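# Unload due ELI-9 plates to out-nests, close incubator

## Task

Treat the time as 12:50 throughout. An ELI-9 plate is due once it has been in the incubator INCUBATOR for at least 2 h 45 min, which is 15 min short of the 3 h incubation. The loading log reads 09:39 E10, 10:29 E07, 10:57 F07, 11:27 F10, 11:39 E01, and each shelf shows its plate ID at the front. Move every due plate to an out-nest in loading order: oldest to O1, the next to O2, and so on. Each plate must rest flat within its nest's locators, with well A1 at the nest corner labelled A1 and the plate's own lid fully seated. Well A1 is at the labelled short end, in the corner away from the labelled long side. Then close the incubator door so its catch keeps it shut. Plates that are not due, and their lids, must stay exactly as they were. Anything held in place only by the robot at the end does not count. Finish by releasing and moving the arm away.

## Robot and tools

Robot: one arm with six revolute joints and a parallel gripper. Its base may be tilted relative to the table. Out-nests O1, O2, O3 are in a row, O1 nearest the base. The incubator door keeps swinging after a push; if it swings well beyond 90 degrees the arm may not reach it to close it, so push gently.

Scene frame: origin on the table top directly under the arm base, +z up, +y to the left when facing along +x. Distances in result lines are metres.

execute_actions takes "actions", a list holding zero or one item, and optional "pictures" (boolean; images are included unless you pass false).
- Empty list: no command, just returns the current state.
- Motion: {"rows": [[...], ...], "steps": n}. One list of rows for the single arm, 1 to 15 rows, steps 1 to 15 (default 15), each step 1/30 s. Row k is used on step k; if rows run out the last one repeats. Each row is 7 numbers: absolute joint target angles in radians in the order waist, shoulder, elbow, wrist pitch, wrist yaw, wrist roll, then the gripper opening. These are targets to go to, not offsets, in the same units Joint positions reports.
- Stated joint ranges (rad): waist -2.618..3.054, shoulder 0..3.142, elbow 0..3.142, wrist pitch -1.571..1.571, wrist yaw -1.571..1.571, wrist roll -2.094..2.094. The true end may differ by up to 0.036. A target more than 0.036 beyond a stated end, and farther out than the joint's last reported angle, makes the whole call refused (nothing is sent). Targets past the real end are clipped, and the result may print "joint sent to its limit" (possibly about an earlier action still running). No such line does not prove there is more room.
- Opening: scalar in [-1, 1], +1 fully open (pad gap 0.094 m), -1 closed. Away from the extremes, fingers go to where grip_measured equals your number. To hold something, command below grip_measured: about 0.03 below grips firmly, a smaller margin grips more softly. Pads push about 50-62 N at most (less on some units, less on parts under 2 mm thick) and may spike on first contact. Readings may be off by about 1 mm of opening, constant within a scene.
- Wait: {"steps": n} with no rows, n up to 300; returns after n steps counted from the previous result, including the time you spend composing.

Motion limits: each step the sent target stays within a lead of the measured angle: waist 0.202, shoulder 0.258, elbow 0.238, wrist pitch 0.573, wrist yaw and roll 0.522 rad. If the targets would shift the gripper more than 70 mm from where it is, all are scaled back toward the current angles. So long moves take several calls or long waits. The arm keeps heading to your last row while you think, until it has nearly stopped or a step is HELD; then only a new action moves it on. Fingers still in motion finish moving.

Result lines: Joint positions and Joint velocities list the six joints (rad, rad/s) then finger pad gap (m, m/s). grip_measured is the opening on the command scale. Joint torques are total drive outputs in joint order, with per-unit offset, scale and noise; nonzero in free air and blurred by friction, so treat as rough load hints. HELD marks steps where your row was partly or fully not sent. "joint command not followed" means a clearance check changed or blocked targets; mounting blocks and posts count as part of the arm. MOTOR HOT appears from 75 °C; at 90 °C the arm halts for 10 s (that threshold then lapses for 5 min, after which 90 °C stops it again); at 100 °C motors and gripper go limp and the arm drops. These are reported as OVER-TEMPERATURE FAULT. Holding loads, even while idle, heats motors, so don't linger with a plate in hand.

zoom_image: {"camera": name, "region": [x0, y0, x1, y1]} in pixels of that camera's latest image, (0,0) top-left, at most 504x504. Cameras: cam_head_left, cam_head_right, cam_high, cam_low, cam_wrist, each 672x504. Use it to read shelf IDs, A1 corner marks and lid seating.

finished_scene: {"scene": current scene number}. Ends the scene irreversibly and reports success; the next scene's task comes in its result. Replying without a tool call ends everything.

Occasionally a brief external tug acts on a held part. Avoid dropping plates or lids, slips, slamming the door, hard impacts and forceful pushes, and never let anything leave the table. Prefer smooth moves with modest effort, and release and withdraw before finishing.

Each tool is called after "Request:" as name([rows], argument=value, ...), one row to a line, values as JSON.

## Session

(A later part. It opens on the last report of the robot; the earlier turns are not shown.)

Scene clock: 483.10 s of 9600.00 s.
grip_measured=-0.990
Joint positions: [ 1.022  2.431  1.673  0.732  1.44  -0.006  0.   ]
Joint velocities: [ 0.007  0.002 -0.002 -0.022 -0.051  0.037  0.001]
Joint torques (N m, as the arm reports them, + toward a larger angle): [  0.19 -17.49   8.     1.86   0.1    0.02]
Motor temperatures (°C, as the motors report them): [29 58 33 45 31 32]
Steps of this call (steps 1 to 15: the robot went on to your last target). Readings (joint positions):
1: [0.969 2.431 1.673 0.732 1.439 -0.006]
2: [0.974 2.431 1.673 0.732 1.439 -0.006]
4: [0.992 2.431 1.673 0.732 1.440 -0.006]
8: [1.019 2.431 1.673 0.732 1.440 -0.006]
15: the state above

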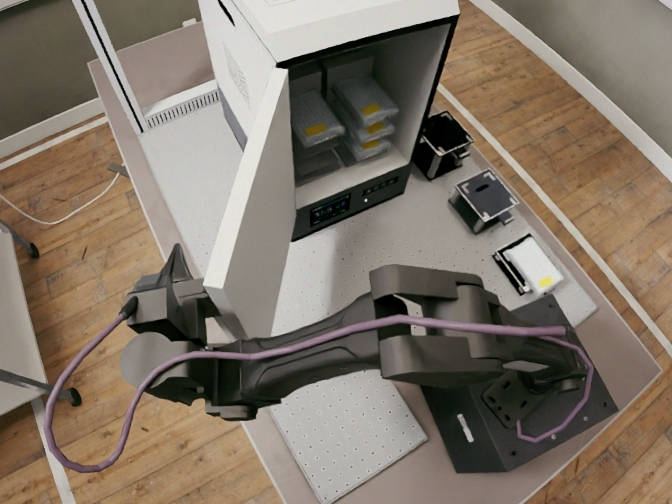

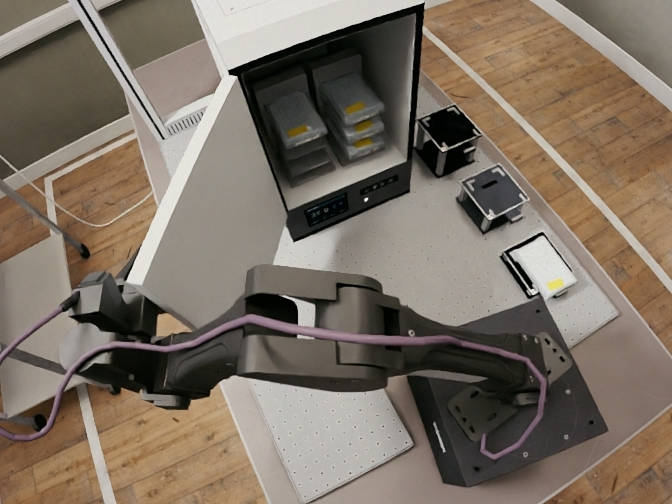

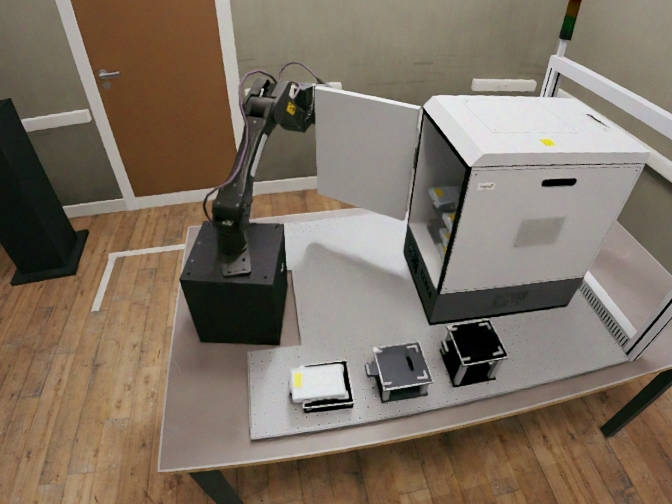

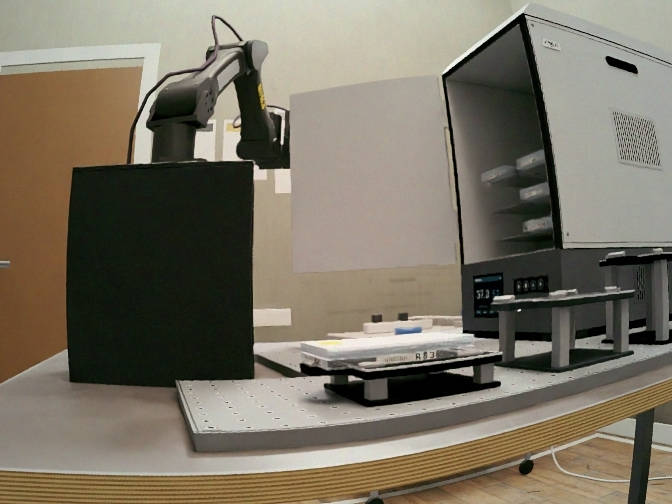

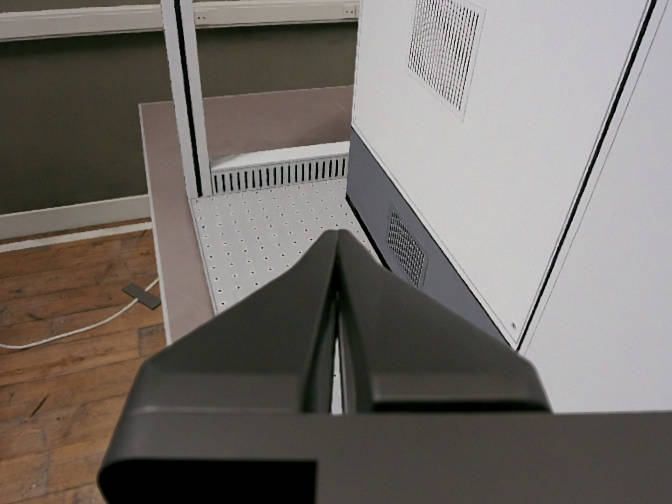

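Retract.

Request:
execute_actions([
  {"rows":[[1.04,2.385,1.65,0.76,1.45,0,-1],[1.045,2.375,1.63,0.77,1.45,0,-1],[1.05,2.365,1.61,0.78,1.45,0,-1],[1.055,2.355,1.59,0.79,1.45,0,-1],[1.06,2.345,1.57,0.8,1.45,0,-1],[1.065,2.335,1.55,0.81,1.45,0,-1],[1.07,2.325,1.53,0.82,1.45,0,-1],[1.075,2.315,1.51,0.83,1.45,0,-1],[1.08,2.305,1.49,0.84,1.45,0,-1],[1.085,2.295,1.47,0.85,1.45,0,-1],[1.09,2.285,1.45,0.86,1.45,0,-1],[1.095,2.275,1.43,0.87,1.45,0,-1],[1.1,2.265,1.41,0.88,1.45,0,-1],[1.1,2.255,1.39,0.89,1.45,0,-1],[1.1,2.245,1.37,0.9,1.45,0,-1]]},
], pictures=false)

Request:
execute_actions([
  {"steps":20},
])

Scene clock: 496.23 s of 9600.00 s.
grip_measured=-0.990
Joint positions: [ 1.091  2.304  1.416  0.839  1.441 -0.005  0.   ]
Joint velocities: [ 0.115 -0.3   -0.584  0.271  0.037 -0.022 -0.001]
Joint torques (N m, as the arm reports them, + toward a larger angle): [  0.4  -17.09   4.82   1.85   0.1    0.  ]
Motor temperatures (°C, as the motors report them): [29 60 34 46 31 32]
Steps of this call (steps 1 to 15: the robot went on to your last target; steps 16 to 90: nothing new was sent; then 9.63 s passed at rest; steps 91 to 105: all 15 steps of this action). Readings (joint positions):
91: [1.022 2.431 1.673 0.733 1.440 -0.006]
92: [1.023 2.428 1.668 0.736 1.439 -0.006]
94: [1.029 2.414 1.636 0.746 1.440 -0.006]
98: [1.049 2.376 1.557 0.775 1.439 -0.005]
105: the state above

Scene clock: 496.90 s of 9600.00 s.
grip_measured=-0.990
Joint positions: [ 1.095  2.286  1.384  0.879  1.442 -0.005  0.   ]
Joint velocities: [-0.002 -0.012 -0.002 -0.11  -0.022  0.081 -0.001]
Joint torques (N m, as the arm reports them, + toward a larger angle): [  0.71 -16.92   4.6    1.86   0.08   0.01]
Motor temperatures (°C, as the motors report them): [29 60 34 46 31 32]
Steps of this call (steps 1 to 20: the robot went on to your last target). Readings (joint positions):
1: [1.094 2.295 1.400 0.847 1.442 -0.005]
2: [1.095 2.290 1.390 0.854 1.442 -0.005]
4: [1.095 2.286 1.384 0.864 1.442 -0.005]
8: [1.095 2.286 1.384 0.874 1.442 -0.005]
20: the state above

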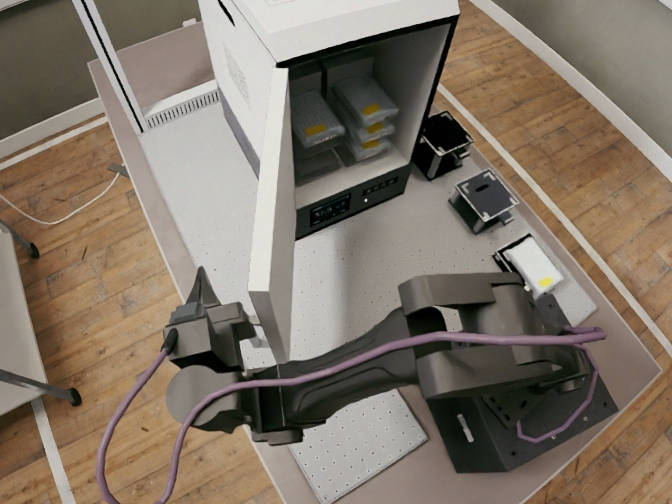

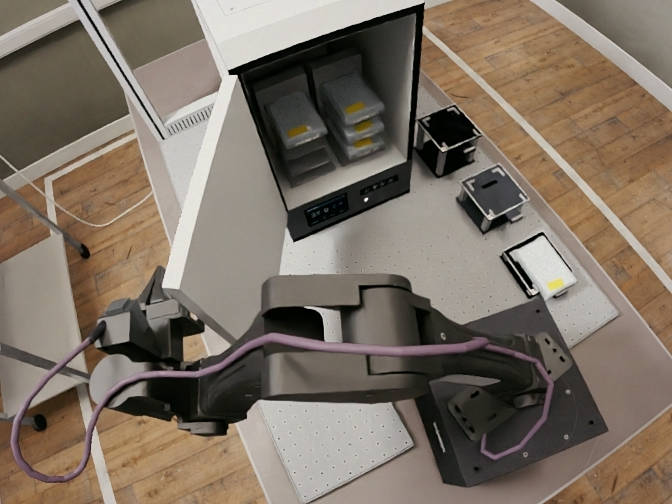

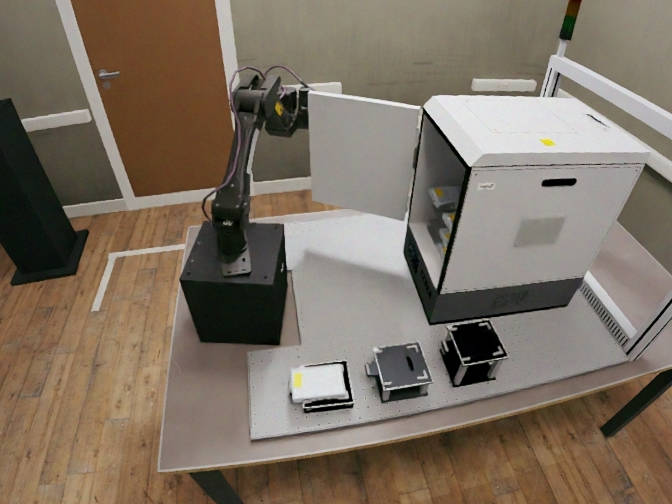

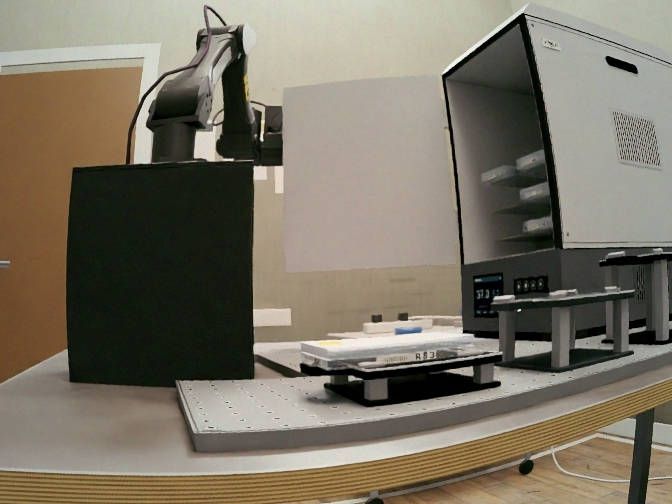

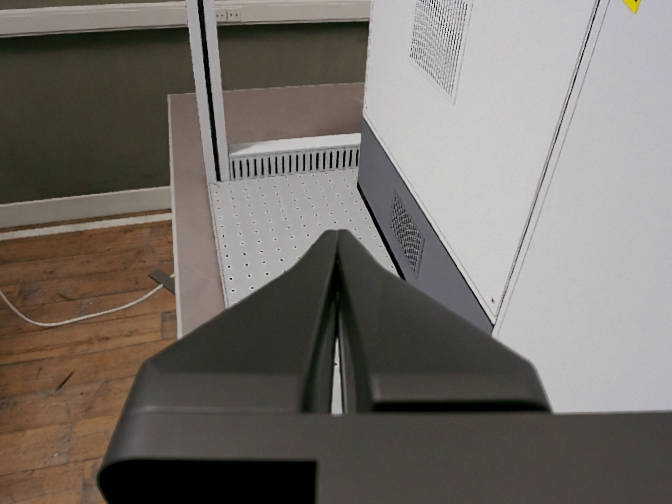

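Request:
execute_actions([
  {"rows":[[1.1,2.23,1.34,0.915,1.45,0,-1],[1.1,2.215,1.31,0.93,1.45,0,-1],[1.1,2.2,1.28,0.945,1.45,0,-1],[1.1,2.185,1.25,0.96,1.45,0,-1],[1.1,2.17,1.22,0.975,1.45,0,-1],[1.1,2.155,1.19,0.99,1.45,0,-1],[1.1,2.14,1.16,1.005,1.45,0,-1],[1.1,2.125,1.13,1.02,1.45,0,-1],[1.1,2.11,1.1,1.035,1.45,0,-1],[1.1,2.095,1.07,1.05,1.45,0,-1],[1.1,2.08,1.04,1.065,1.45,0,-1],[1.1,2.065,1.01,1.08,1.45,0,-1],[1.1,2.05,0.98,1.095,1.45,0,-1],[1.1,2.035,0.95,1.11,1.45,0,-1],[1.1,2.02,0.92,1.125,1.45,0,-1]]},
], pictures=false)

Request:
execute_actions([
  {"rows":[[1.1,2.005,0.89,1.14,1.45,0,-1],[1.1,1.99,0.86,1.155,1.45,0,-1],[1.1,1.975,0.83,1.17,1.45,0,-1],[1.1,1.96,0.8,1.185,1.45,0,-1],[1.1,1.945,0.77,1.2,1.45,0,-1],[1.1,1.93,0.74,1.215,1.45,0,-1],[1.1,1.915,0.71,1.23,1.45,0,-1],[1.1,1.9,0.68,1.245,1.45,0,-1],[1.1,1.885,0.65,1.26,1.45,0,-1],[1.1,1.87,0.62,1.275,1.45,0,-1],[1.1,1.855,0.59,1.29,1.45,0,-1],[1.1,1.84,0.56,1.305,1.45,0,-1],[1.1,1.825,0.53,1.32,1.45,0,-1],[1.1,1.81,0.5,1.335,1.45,0,-1]]},
], pictures=false)

Request:
execute_actions([
  {"steps":30},
])

Scene clock: 523.13 s of 9600.00 s.
grip_measured=-0.990
Joint positions: [ 1.095  2.082  0.985  1.044  1.442 -0.003  0.   ]
Joint velocities: [-0.002 -0.422 -0.862  0.491  0.007 -0.037  0.001]
Joint torques (N m, as the arm reports them, + toward a larger angle): [  0.54 -14.09   3.96   1.81   0.09   0.  ]
Motor temperatures (°C, as the motors report them): [29 62 32 46 31 32]
Steps of this call (steps 1 to 15: the robot went on to your last target; steps 16 to 90: nothing new was sent; then 22.73 s passed at rest; steps 91 to 105: all 15 steps of this action). Readings (joint positions):
91: [1.095 2.284 1.380 0.882 1.442 -0.005]
92: [1.095 2.277 1.365 0.887 1.441 -0.005]
94: [1.095 2.252 1.314 0.903 1.437 -0.004]
98: [1.095 2.189 1.195 0.948 1.439 -0.003]
105: the state above

Scene clock: 523.63 s of 9600.00 s.
grip_measured=-0.990
Joint positions: [ 1.095  1.854  0.541  1.266  1.445 -0.003  0.   ]
Joint velocities: [ 0.002 -0.344 -0.662  0.344  0.037 -0.037 -0.001]
Joint torques (N m, as the arm reports them, + toward a larger angle): [ 0.46 -9.81  4.11  1.82 -0.03 -0.01]
Motor temperatures (°C, as the motors report them): [29 61 32 46 31 32]
Steps of this call (steps 1 to 15: all 15 steps of this action). Readings (joint positions):
1: [1.095 2.067 0.955 1.059 1.442 -0.003]
2: [1.095 2.052 0.926 1.074 1.442 -0.003]
4: [1.095 2.021 0.866 1.103 1.443 -0.003]
8: [1.095 1.959 0.747 1.163 1.443 -0.003]
15: the state above

Scene clock: 524.63 s of 9600.00 s.
grip_measured=-0.990
Joint positions: [ 1.095  1.841  0.512  1.315  1.449 -0.003  0.   ]
Joint velocities: [-0.002  0.002 -0.007  0.037  0.007 -0.125 -0.001]
Joint torques (N m, as the arm reports them, + toward a larger angle): [  0.47 -10.21   3.05   1.85   0.01  -0.01]
Motor temperatures (°C, as the motors report them): [29 61 32 46 31 32]
Steps of this call (steps 1 to 30: the robot went on to your last target). Readings (joint positions):
1: [1.095 1.845 0.523 1.276 1.447 -0.003]
2: [1.095 1.842 0.514 1.284 1.448 -0.003]
4: [1.095 1.841 0.512 1.295 1.449 -0.003]
8: [1.095 1.841 0.512 1.307 1.449 -0.003]
30: the state above
The arm was judged still, so your last target was given up. Only a new action makes it travel on or press farther. Fingers that are still opening or closing keep moving.

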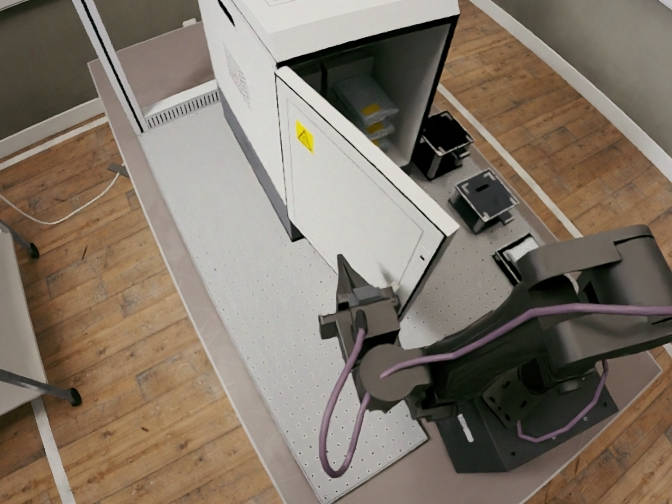

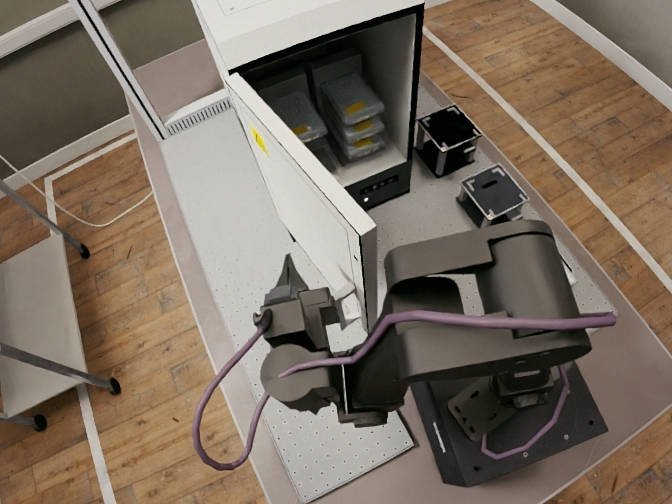

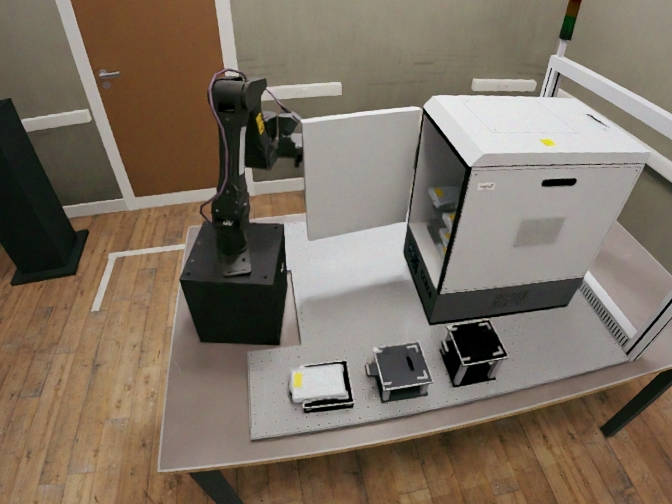

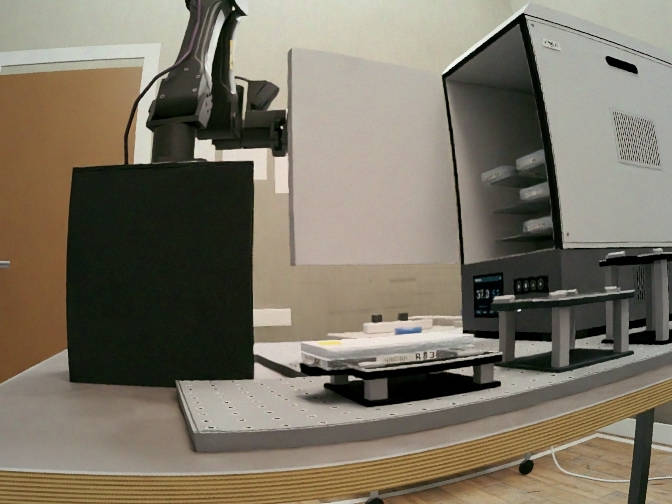

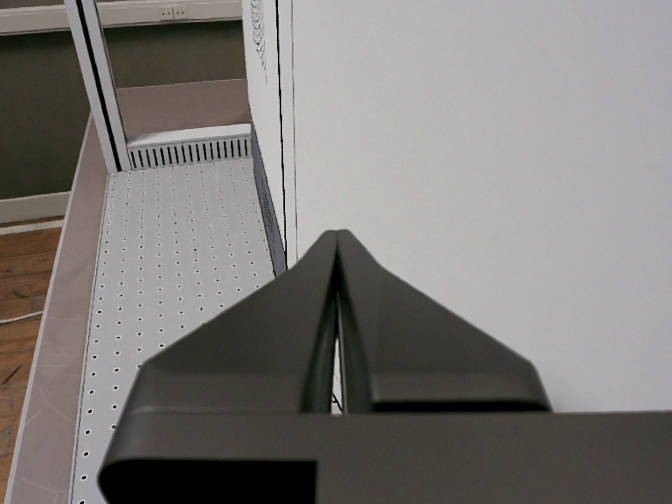

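Request:
execute_actions([
  {"rows":[[1.07,1.81,0.5,1.335,1.45,0,-1],[1.05,1.81,0.5,1.335,1.45,0,-1],[1.03,1.81,0.5,1.335,1.45,0,-1],[1.01,1.81,0.5,1.335,1.45,0,-1],[0.99,1.81,0.5,1.335,1.45,0,-1],[0.97,1.81,0.5,1.335,1.45,0,-1],[0.95,1.81,0.5,1.335,1.45,0,-1],[0.93,1.81,0.5,1.335,1.45,0,-1],[0.91,1.81,0.5,1.335,1.45,0,-1],[0.89,1.81,0.5,1.335,1.45,0,-1],[0.87,1.81,0.5,1.335,1.45,0,-1],[0.85,1.81,0.5,1.335,1.45,0,-1],[0.83,1.81,0.5,1.335,1.45,0,-1],[0.81,1.81,0.5,1.335,1.45,0,-1],[0.79,1.81,0.5,1.335,1.45,0,-1]]},
], pictures=false)

Request:
execute_actions([
  {"rows":[[0.77,1.81,0.5,1.335,1.45,0,-1],[0.75,1.81,0.5,1.335,1.45,0,-1],[0.73,1.81,0.5,1.335,1.45,0,-1],[0.71,1.81,0.5,1.335,1.45,0,-1],[0.69,1.81,0.5,1.335,1.45,0,-1],[0.67,1.81,0.5,1.335,1.45,0,-1],[0.65,1.81,0.5,1.335,1.45,0,-1],[0.63,1.81,0.5,1.335,1.45,0,-1],[0.61,1.81,0.5,1.335,1.45,0,-1],[0.59,1.81,0.5,1.335,1.45,0,-1],[0.57,1.81,0.5,1.335,1.45,0,-1],[0.55,1.81,0.5,1.335,1.45,0,-1]]},
], pictures=false)

Request:
execute_actions([
  {"steps":45},
])

Scene clock: 541.60 s of 9600.00 s.
grip_measured=-0.990
Joint positions: [ 0.846  1.841  0.512  1.316  1.433 -0.003  0.   ]
Joint velocities: [-0.608 -0.002  0.002  0.11  -0.081 -0.022 -0.001]
Joint torques (N m, as the arm reports them, + toward a larger angle): [ -1.29 -10.29   3.07   1.85   0.15  -0.02]
Motor temperatures (°C, as the motors report them): [29 56 32 46 31 32]
Steps of this call (steps 1 to 90: nothing new was sent; then 13.47 s passed at rest; steps 91 to 105: all 15 steps of this action). Readings (joint positions):
91: [1.094 1.841 0.512 1.315 1.449 -0.003]
92: [1.088 1.841 0.512 1.315 1.449 -0.003]
94: [1.059 1.841 0.512 1.315 1.449 -0.003]
98: [0.973 1.841 0.512 1.315 1.449 -0.003]
105: the state above

Scene clock: 542.10 s of 9600.00 s.
grip_measured=-0.990
Joint positions: [ 0.555  1.841  0.512  1.316  1.44  -0.003  0.   ]
Joint velocities: [-0.105  0.002  0.002 -0.037  0.066  0.037 -0.   ]
Joint torques (N m, as the arm reports them, + toward a larger angle): [  0.27 -10.3    2.99   1.86   0.07   0.  ]
Motor temperatures (°C, as the motors report them): [29 56 32 46 31 32]
Steps of this call (steps 1 to 15: all 15 steps of this action). Readings (joint positions):
1: [0.824 1.841 0.512 1.316 1.433 -0.003]
2: [0.802 1.841 0.512 1.316 1.434 -0.003]
4: [0.756 1.841 0.512 1.316 1.434 -0.003]
8: [0.672 1.841 0.512 1.316 1.437 -0.003]
15: the state above

Scene clock: 543.60 s of 9600.00 s.
grip_measured=-0.990
Joint positions: [ 0.554  1.841  0.512  1.316  1.441 -0.003  0.   ]
Joint velocities: [ 0.002 -0.002 -0.002  0.007 -0.037 -0.037  0.   ]
Joint torques (N m, as the arm reports them, + toward a larger angle): [ -0.16 -10.34   3.02   1.86   0.11  -0.02]
Motor temperatures (°C, as the motors report them): [29 56 32 46 31 32]
Steps of this call (steps 1 to 15: the robot went on to your last target; steps 16 to 45: nothing new was sent). Readings (joint positions):
1: [0.554 1.841 0.512 1.316 1.441 -0.003]
2: [0.554 1.841 0.512 1.316 1.441 -0.003]
4: [0.554 1.841 0.512 1.316 1.441 -0.003]
8: [0.554 1.841 0.512 1.316 1.441 -0.003]
45: the state above
The arm was judged still, so your last target was given up. Only a new action makes it travel on or press farther. Fingers that are still opening or closing keep moving.

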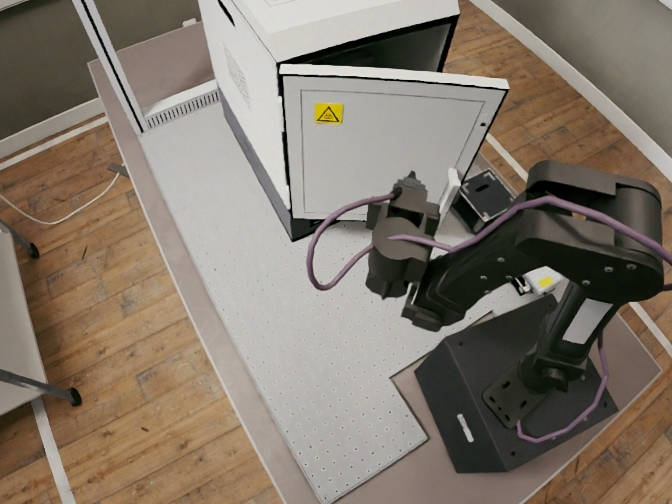

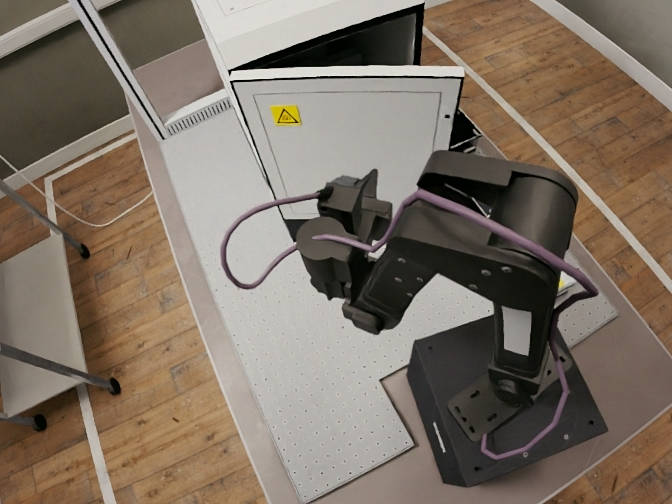

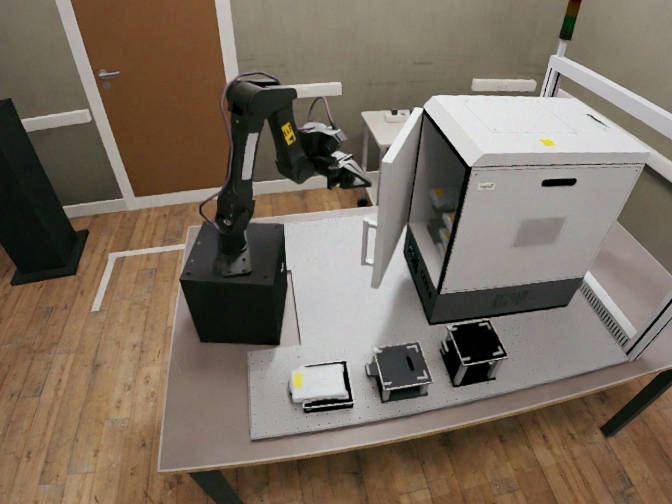

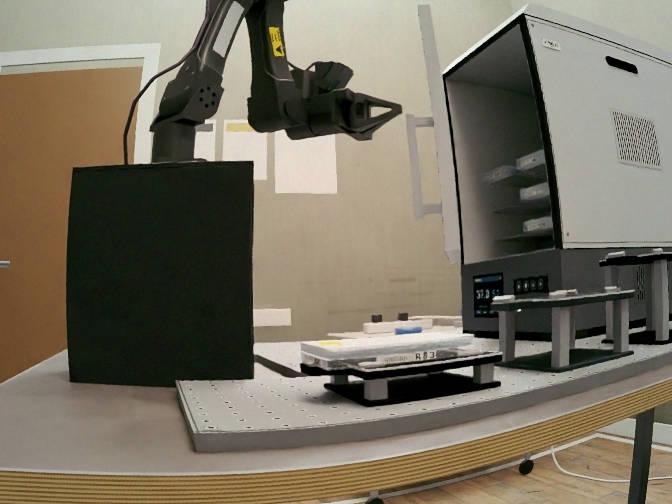

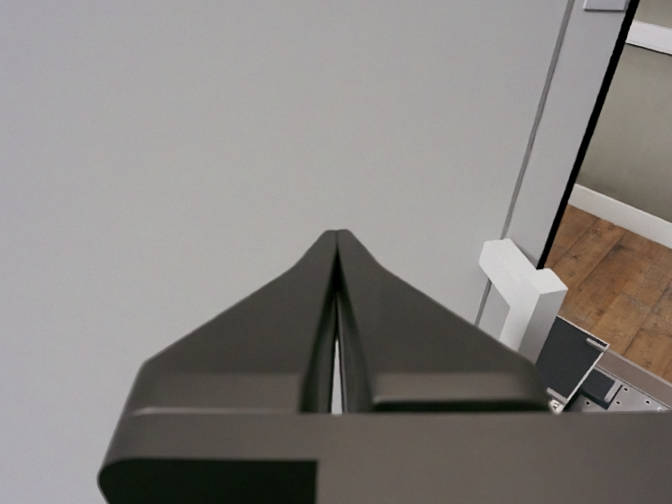

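Request:
execute_actions([
  {"rows":[[0.55,1.55,0.15,1.45,0,0,-1]]},
], pictures=false)

Request:
execute_actions([
  {"steps":50},
], pictures=false)

Request:
execute_actions([
  {"rows":[[0.5,1.55,0.15,1.45,0,0,-1],[0.45,1.55,0.15,1.45,0,0,-1],[0.4,1.55,0.15,1.45,0,0,-1],[0.35,1.55,0.15,1.45,0,0,-1],[0.3,1.55,0.15,1.45,0,0,-1],[0.26,1.55,0.15,1.45,0,0,-1],[0.22,1.55,0.15,1.45,0,0,-1],[0.18,1.55,0.15,1.45,0,0,-1],[0.15,1.55,0.15,1.45,0,0,-1],[0.12,1.55,0.15,1.45,0,0,-1],[0.09,1.55,0.15,1.45,0,0,-1],[0.06,1.55,0.15,1.45,0,0,-1],[0.04,1.55,0.15,1.45,0,0,-1],[0.02,1.55,0.15,1.45,0,0,-1],[0.0,1.55,0.15,1.45,0,0,-1]]},
], pictures=false)

Request:
execute_actions([
  {"steps":30},
])

Scene clock: 560.10 s of 9600.00 s.
grip_measured=-0.990
Joint positions: [ 0.553  1.558  0.153  1.42   0.162 -0.003  0.   ]
Joint velocities: [ 0.012  0.007 -0.002  0.007 -1.033  0.022  0.   ]
Joint torques (N m, as the arm reports them, + toward a larger angle): [-0.16 -5.72  3.77  2.64 -0.06 -0.01]
Motor temperatures (°C, as the motors report them): [29 54 32 46 31 32]
Steps of this call (steps 1 to 90: nothing new was sent; then 13.00 s passed at rest; steps 91 to 105: all 15 steps of this action). Readings (joint positions):
91: [0.553 1.811 0.479 1.320 1.355 -0.004]
92: [0.553 1.744 0.405 1.328 1.244 -0.004]
94: [0.553 1.605 0.252 1.381 1.055 -0.004]
98: [0.553 1.558 0.153 1.415 0.683 -0.003]
105: the state above

Scene clock: 561.77 s of 9600.00 s.
grip_measured=-0.990
Joint positions: [ 0.553  1.558  0.153  1.42   0.011 -0.003  0.   ]
Joint velocities: [ 0.012  0.017 -0.002 -0.007 -0.022  0.037 -0.001]
Joint torques (N m, as the arm reports them, + toward a larger angle): [-0.22 -5.74  3.76  2.66 -0.11  0.  ]
Motor temperatures (°C, as the motors report them): [29 54 32 47 31 32]
Steps of this call (steps 1 to 30: the robot went on to your last target; steps 31 to 50: nothing new was sent). Readings (joint positions):
1: [0.553 1.558 0.153 1.420 0.131 -0.003]
2: [0.553 1.558 0.153 1.420 0.106 -0.003]
4: [0.553 1.558 0.153 1.420 0.071 -0.003]
8: [0.553 1.558 0.153 1.420 0.035 -0.003]
50: the state above
The arm was judged still, so your last target was given up. Only a new action makes it travel on or press farther. Fingers that are still opening or closing keep moving.

Scene clock: 562.27 s of 9600.00 s.
grip_measured=-0.990
Joint positions: [ 0.042  1.558  0.153  1.42   0.002 -0.003  0.   ]
Joint velocities: [-0.593  0.002 -0.007 -0.022  0.007 -0.007 -0.002]
Joint torques (N m, as the arm reports them, + toward a larger angle): [-0.53 -5.78  3.74  2.65 -0.03  0.  ]
Motor temperatures (°C, as the motors report them): [29 54 32 47 31 32]
Steps of this call (steps 1 to 15: all 15 steps of this action). Readings (joint positions):
1: [0.547 1.558 0.153 1.420 0.007 -0.003]
2: [0.527 1.558 0.153 1.420 0.000 -0.003]
4: [0.447 1.558 0.153 1.420 -0.005 -0.003]
8: [0.255 1.558 0.153 1.420 -0.001 -0.003]
15: the state above

Scene clock: 563.27 s of 9600.00 s.
grip_measured=-0.990
Joint positions: [ 0.008  1.558  0.153  1.42   0.003 -0.003  0.   ]
Joint velocities: [-0.012  0.007  0.002 -0.037  0.037 -0.022  0.   ]
Joint torques (N m, as the arm reports them, + toward a larger angle): [-0.63 -5.8   3.75  2.64 -0.04  0.  ]
Motor temperatures (°C, as the motors report them): [29 54 32 47 31 32]
Steps of this call (steps 1 to 30: the robot went on to your last target). Readings (joint positions):
1: [0.025 1.558 0.153 1.420 0.002 -0.003]
2: [0.014 1.558 0.153 1.420 0.003 -0.003]
4: [0.008 1.558 0.153 1.420 0.003 -0.003]
8: [0.008 1.558 0.153 1.420 0.003 -0.003]
30: the state above
The arm was judged still, so your last target was given up. Only a new action makes it travel on or press farther. Fingers that are still opening or closing keep moving.

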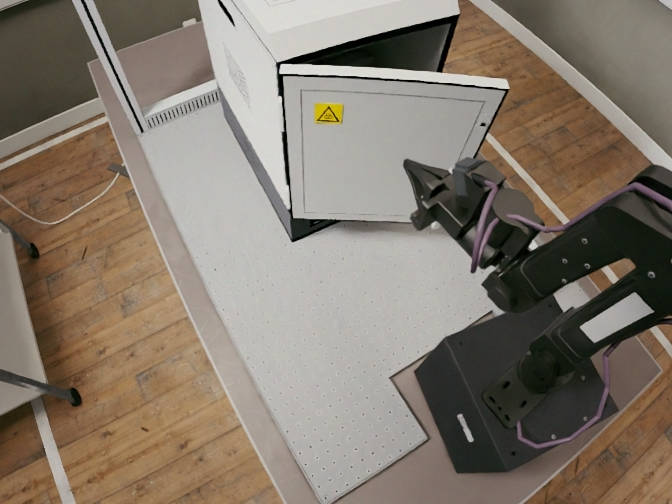

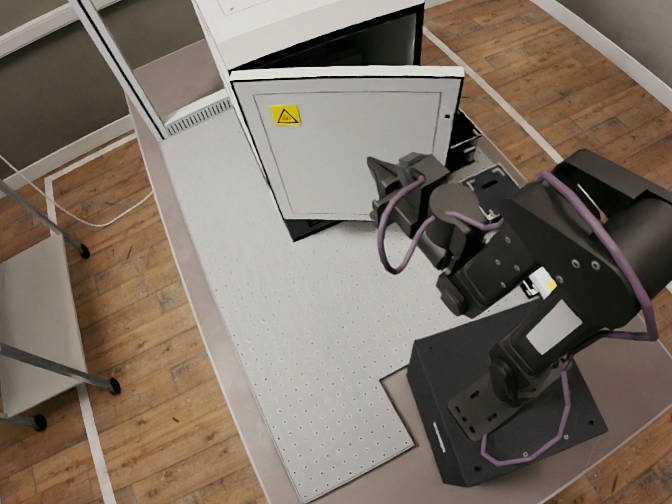

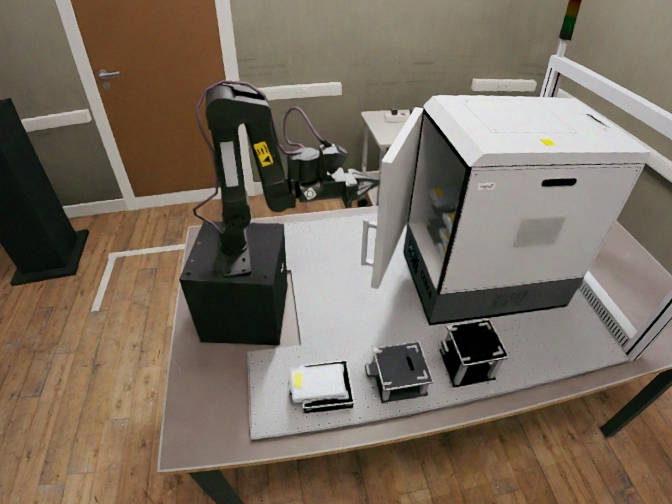

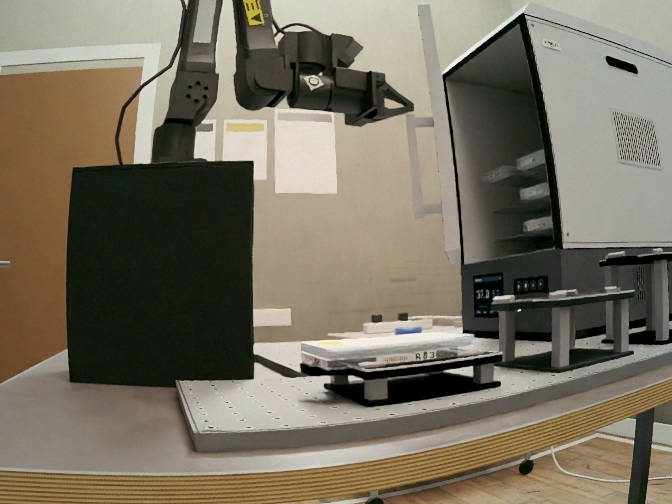

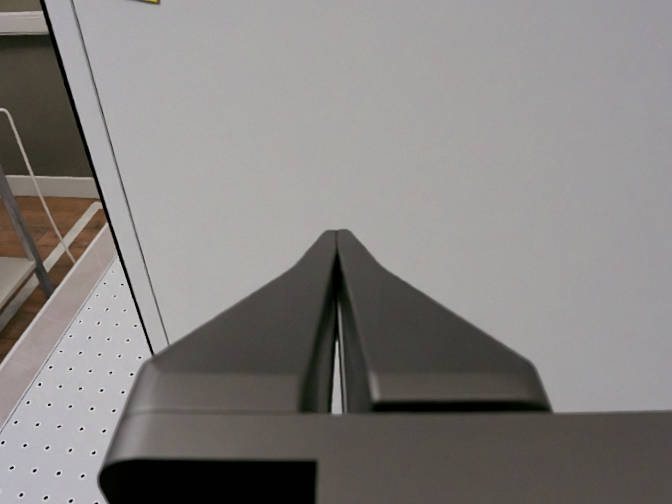

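Request:
execute_actions([
  {"rows":[[-0.01,1.57,0.19,1.44,0,0,-1],[-0.02,1.577,0.2,1.44,0,0,-1],[-0.03,1.584,0.21,1.43,0,0,-1],[-0.04,1.591,0.22,1.43,0,0,-1],[-0.05,1.598,0.23,1.42,0,0,-1],[-0.06,1.605,0.24,1.42,0,0,-1],[-0.07,1.612,0.25,1.42,0,0,-1],[-0.08,1.619,0.26,1.41,0,0,-1],[-0.09,1.626,0.27,1.41,0,0,-1],[-0.1,1.633,0.28,1.41,0,0,-1],[-0.11,1.64,0.29,1.4,0,0,-1],[-0.12,1.647,0.3,1.4,0,0,-1],[-0.13,1.654,0.31,1.4,0,0,-1],[-0.14,1.661,0.32,1.39,0,0,-1],[-0.15,1.668,0.33,1.39,0,0,-1]]},
], pictures=false)

Request:
execute_actions([
  {"rows":[[-0.15,1.675,0.343,1.385,0,0,-1],[-0.15,1.683,0.356,1.38,0,0,-1],[-0.15,1.69,0.369,1.375,0,0,-1],[-0.15,1.698,0.382,1.37,0,0,-1],[-0.15,1.705,0.395,1.365,0,0,-1],[-0.15,1.713,0.408,1.36,0,0,-1],[-0.15,1.72,0.421,1.355,0,0,-1],[-0.15,1.728,0.434,1.35,0,0,-1],[-0.15,1.735,0.447,1.345,0,0,-1],[-0.15,1.743,0.46,1.34,0,0,-1],[-0.15,1.75,0.473,1.335,0,0,-1],[-0.15,1.758,0.486,1.33,0,0,-1],[-0.15,1.765,0.499,1.325,0,0,-1],[-0.15,1.773,0.512,1.32,0,0,-1],[-0.15,1.78,0.525,1.315,0,0,-1]]},
], pictures=false)

Request:
execute_actions([
  {"rows":[[-0.15,1.788,0.538,1.31,0,0,-1],[-0.15,1.796,0.551,1.305,0,0,-1],[-0.15,1.804,0.564,1.3,0,0,-1],[-0.15,1.812,0.577,1.295,0,0,-1],[-0.15,1.82,0.59,1.29,0,0,-1],[-0.15,1.828,0.603,1.285,0,0,-1],[-0.15,1.836,0.616,1.28,0,0,-1],[-0.15,1.844,0.629,1.275,0,0,-1],[-0.15,1.852,0.642,1.27,0,0,-1],[-0.15,1.86,0.655,1.265,0,0,-1],[-0.15,1.868,0.668,1.26,0,0,-1],[-0.15,1.876,0.681,1.26,0,0,-1],[-0.15,1.884,0.694,1.255,0,0,-1],[-0.15,1.892,0.707,1.25,0,0,-1],[-0.15,1.9,0.72,1.25,0,0,-1]]},
], pictures=false)

Request:
execute_actions([
  {"steps":15},
])

Scene clock: 582.33 s of 9600.00 s.
grip_measured=-0.990
Joint positions: [-0.119  1.648  0.273  1.395 -0.005 -0.003  0.   ]
Joint velocities: [-0.335  0.212  0.305 -0.11   0.037 -0.037  0.   ]
Joint torques (N m, as the arm reports them, + toward a larger angle): [-0.84 -5.55  6.73  2.41  0.03 -0.02]
Motor temperatures (°C, as the motors report them): [29 51 32 50 31 32]
Steps of this call (steps 1 to 90: nothing new was sent; then 15.57 s passed at rest; steps 91 to 105: all 15 steps of this action). Readings (joint positions):
91: [0.008 1.558 0.153 1.420 0.003 -0.003]
92: [0.004 1.558 0.153 1.420 0.002 -0.003]
94: [-0.011 1.567 0.162 1.420 0.002 -0.003]
98: [-0.052 1.599 0.205 1.413 0.002 -0.003]
105: the state above

Scene clock: 582.83 s of 9600.00 s.
grip_measured=-0.990
Joint positions: [-0.141  1.762  0.464  1.327 -0.004 -0.003  0.   ]
Joint velocities: [ 0.002  0.217  0.379 -0.11  -0.037  0.007  0.   ]
Joint torques (N m, as the arm reports them, + toward a larger angle): [-0.62 -7.31  7.17  2.41  0.03  0.  ]
Motor temperatures (°C, as the motors report them): [29 51 32 50 31 32]
Steps of this call (steps 1 to 15: all 15 steps of this action). Readings (joint positions):
1: [-0.129 1.655 0.285 1.391 -0.005 -0.003]
2: [-0.136 1.663 0.297 1.387 -0.005 -0.003]
4: [-0.141 1.678 0.322 1.379 -0.004 -0.003]
8: [-0.141 1.708 0.375 1.362 -0.004 -0.003]
15: the state above

Scene clock: 583.33 s of 9600.00 s.
grip_measured=-0.991
Joint positions: [-0.141  1.87   0.63   1.273  0.    -0.003  0.   ]
Joint velocities: [ 0.007  0.027 -0.007  0.125 -0.037 -0.007 -0.   ]
Joint torques (N m, as the arm reports them, + toward a larger angle): [-0.61 -6.64 11.2   1.95 -0.01 -0.01]
Motor temperatures (°C, as the motors report them): [29 51 32 50 31 32]
Steps of this call (steps 1 to 15: all 15 steps of this action). Readings (joint positions):
1: [-0.141 1.770 0.477 1.322 -0.004 -0.003]
2: [-0.141 1.778 0.490 1.317 -0.004 -0.003]
4: [-0.141 1.794 0.516 1.308 -0.004 -0.003]
8: [-0.141 1.826 0.567 1.289 -0.003 -0.003]
15: the state above

Scene clock: 583.83 s of 9600.00 s.
grip_measured=-0.991
Joint positions: [-0.141  1.873  0.63   1.28   0.    -0.003  0.   ]
Joint velocities: [-0.002 -0.017 -0.007 -0.007 -0.037 -0.066 -0.   ]
Joint torques (N m, as the arm reports them, + toward a larger angle): [-0.67 -6.68 11.19  1.97 -0.01 -0.01]
Motor temperatures (°C, as the motors report them): [29 51 32 50 31 32]
Steps of this call (steps 1 to 15: the robot went on to your last target). Readings (joint positions):
1: [-0.141 1.871 0.630 1.275 0.000 -0.003]
2: [-0.141 1.872 0.630 1.277 0.000 -0.003]
4: [-0.141 1.873 0.630 1.279 0.000 -0.003]
8: [-0.141 1.873 0.630 1.280 0.000 -0.003]
15: the state above
The arm was judged still, so your last target was given up. Only a new action makes it travel on or press farther. Fingers that are still opening or closing keep moving.

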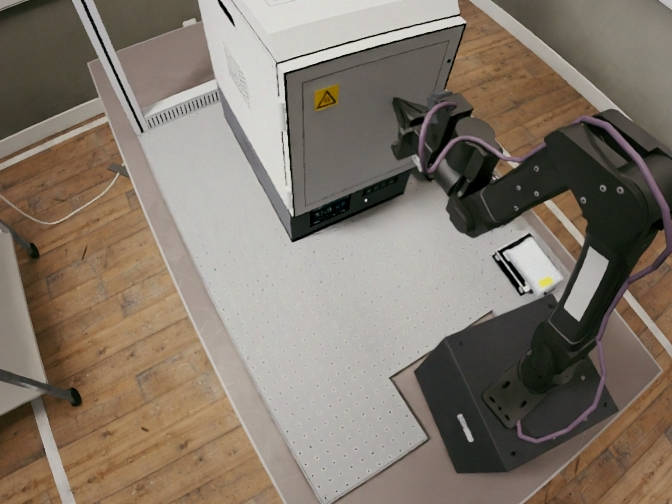

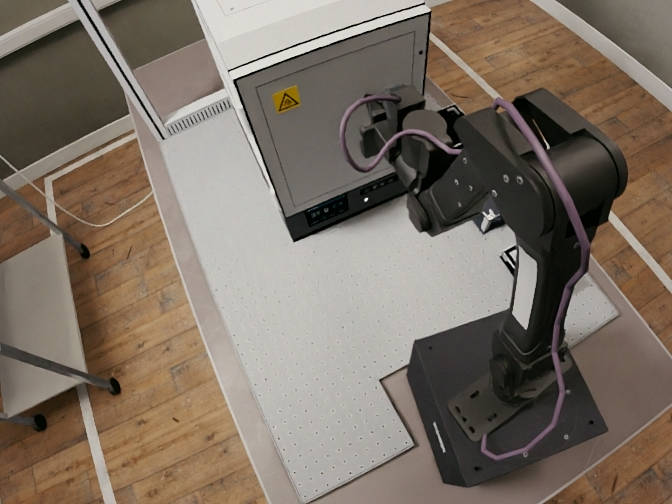

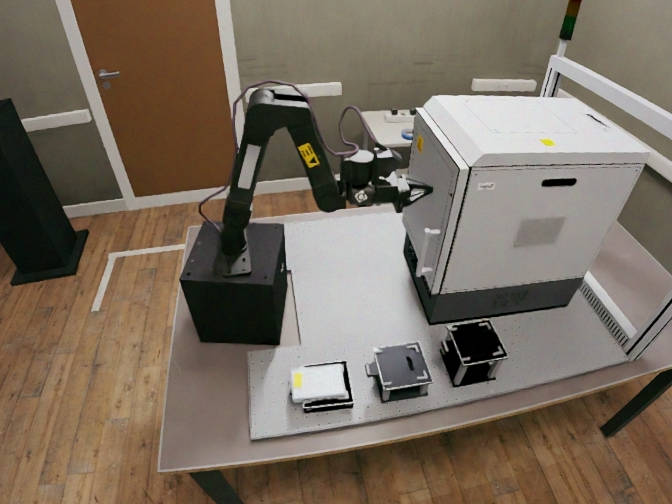

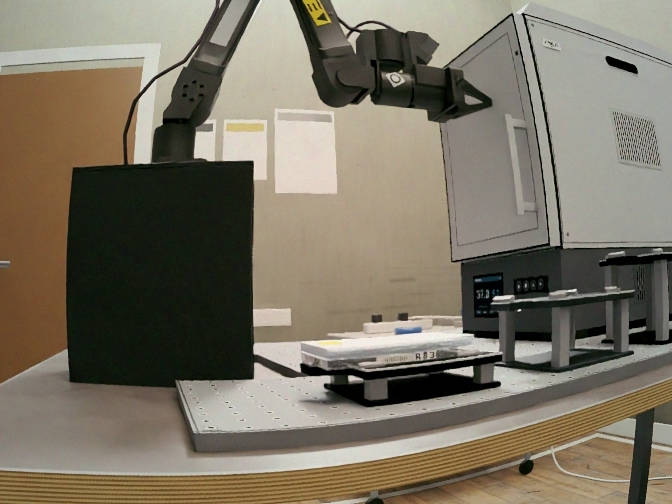

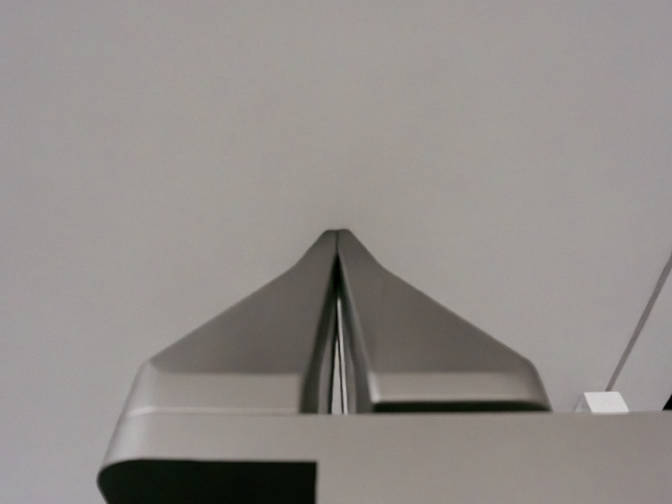

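Request:
execute_actions([
  {"rows":[[-0.15,1.65,0.3,1.4,0,0,-1]]},
], pictures=false)

Request:
finished_scene(scene=2)

Scene clock: 588.03 s of 9600.00 s.
grip_measured=-0.991
Joint positions: [-0.141  1.665  0.3    1.367  0.    -0.003  0.   ]
Joint velocities: [-0.007  0.007  0.002 -0.007 -0.037  0.037 -0.   ]
Joint torques (N m, as the arm reports them, + toward a larger angle): [-0.7  -7.67  4.15  2.67  0.   -0.01]
Motor temperatures (°C, as the motors report them): [29 51 33 49 31 32]
Steps of this call (steps 1 to 90: nothing new was sent; then 0.70 s passed at rest; steps 91 to 105: all 15 steps of this action). Readings (joint positions):
91: [-0.141 1.849 0.601 1.283 0.000 -0.003]
92: [-0.141 1.796 0.529 1.292 0.000 -0.003]
94: [-0.141 1.694 0.379 1.336 0.000 -0.003]
98: [-0.141 1.665 0.300 1.357 0.000 -0.003]
105: the state above

The scene is finished: the task was done.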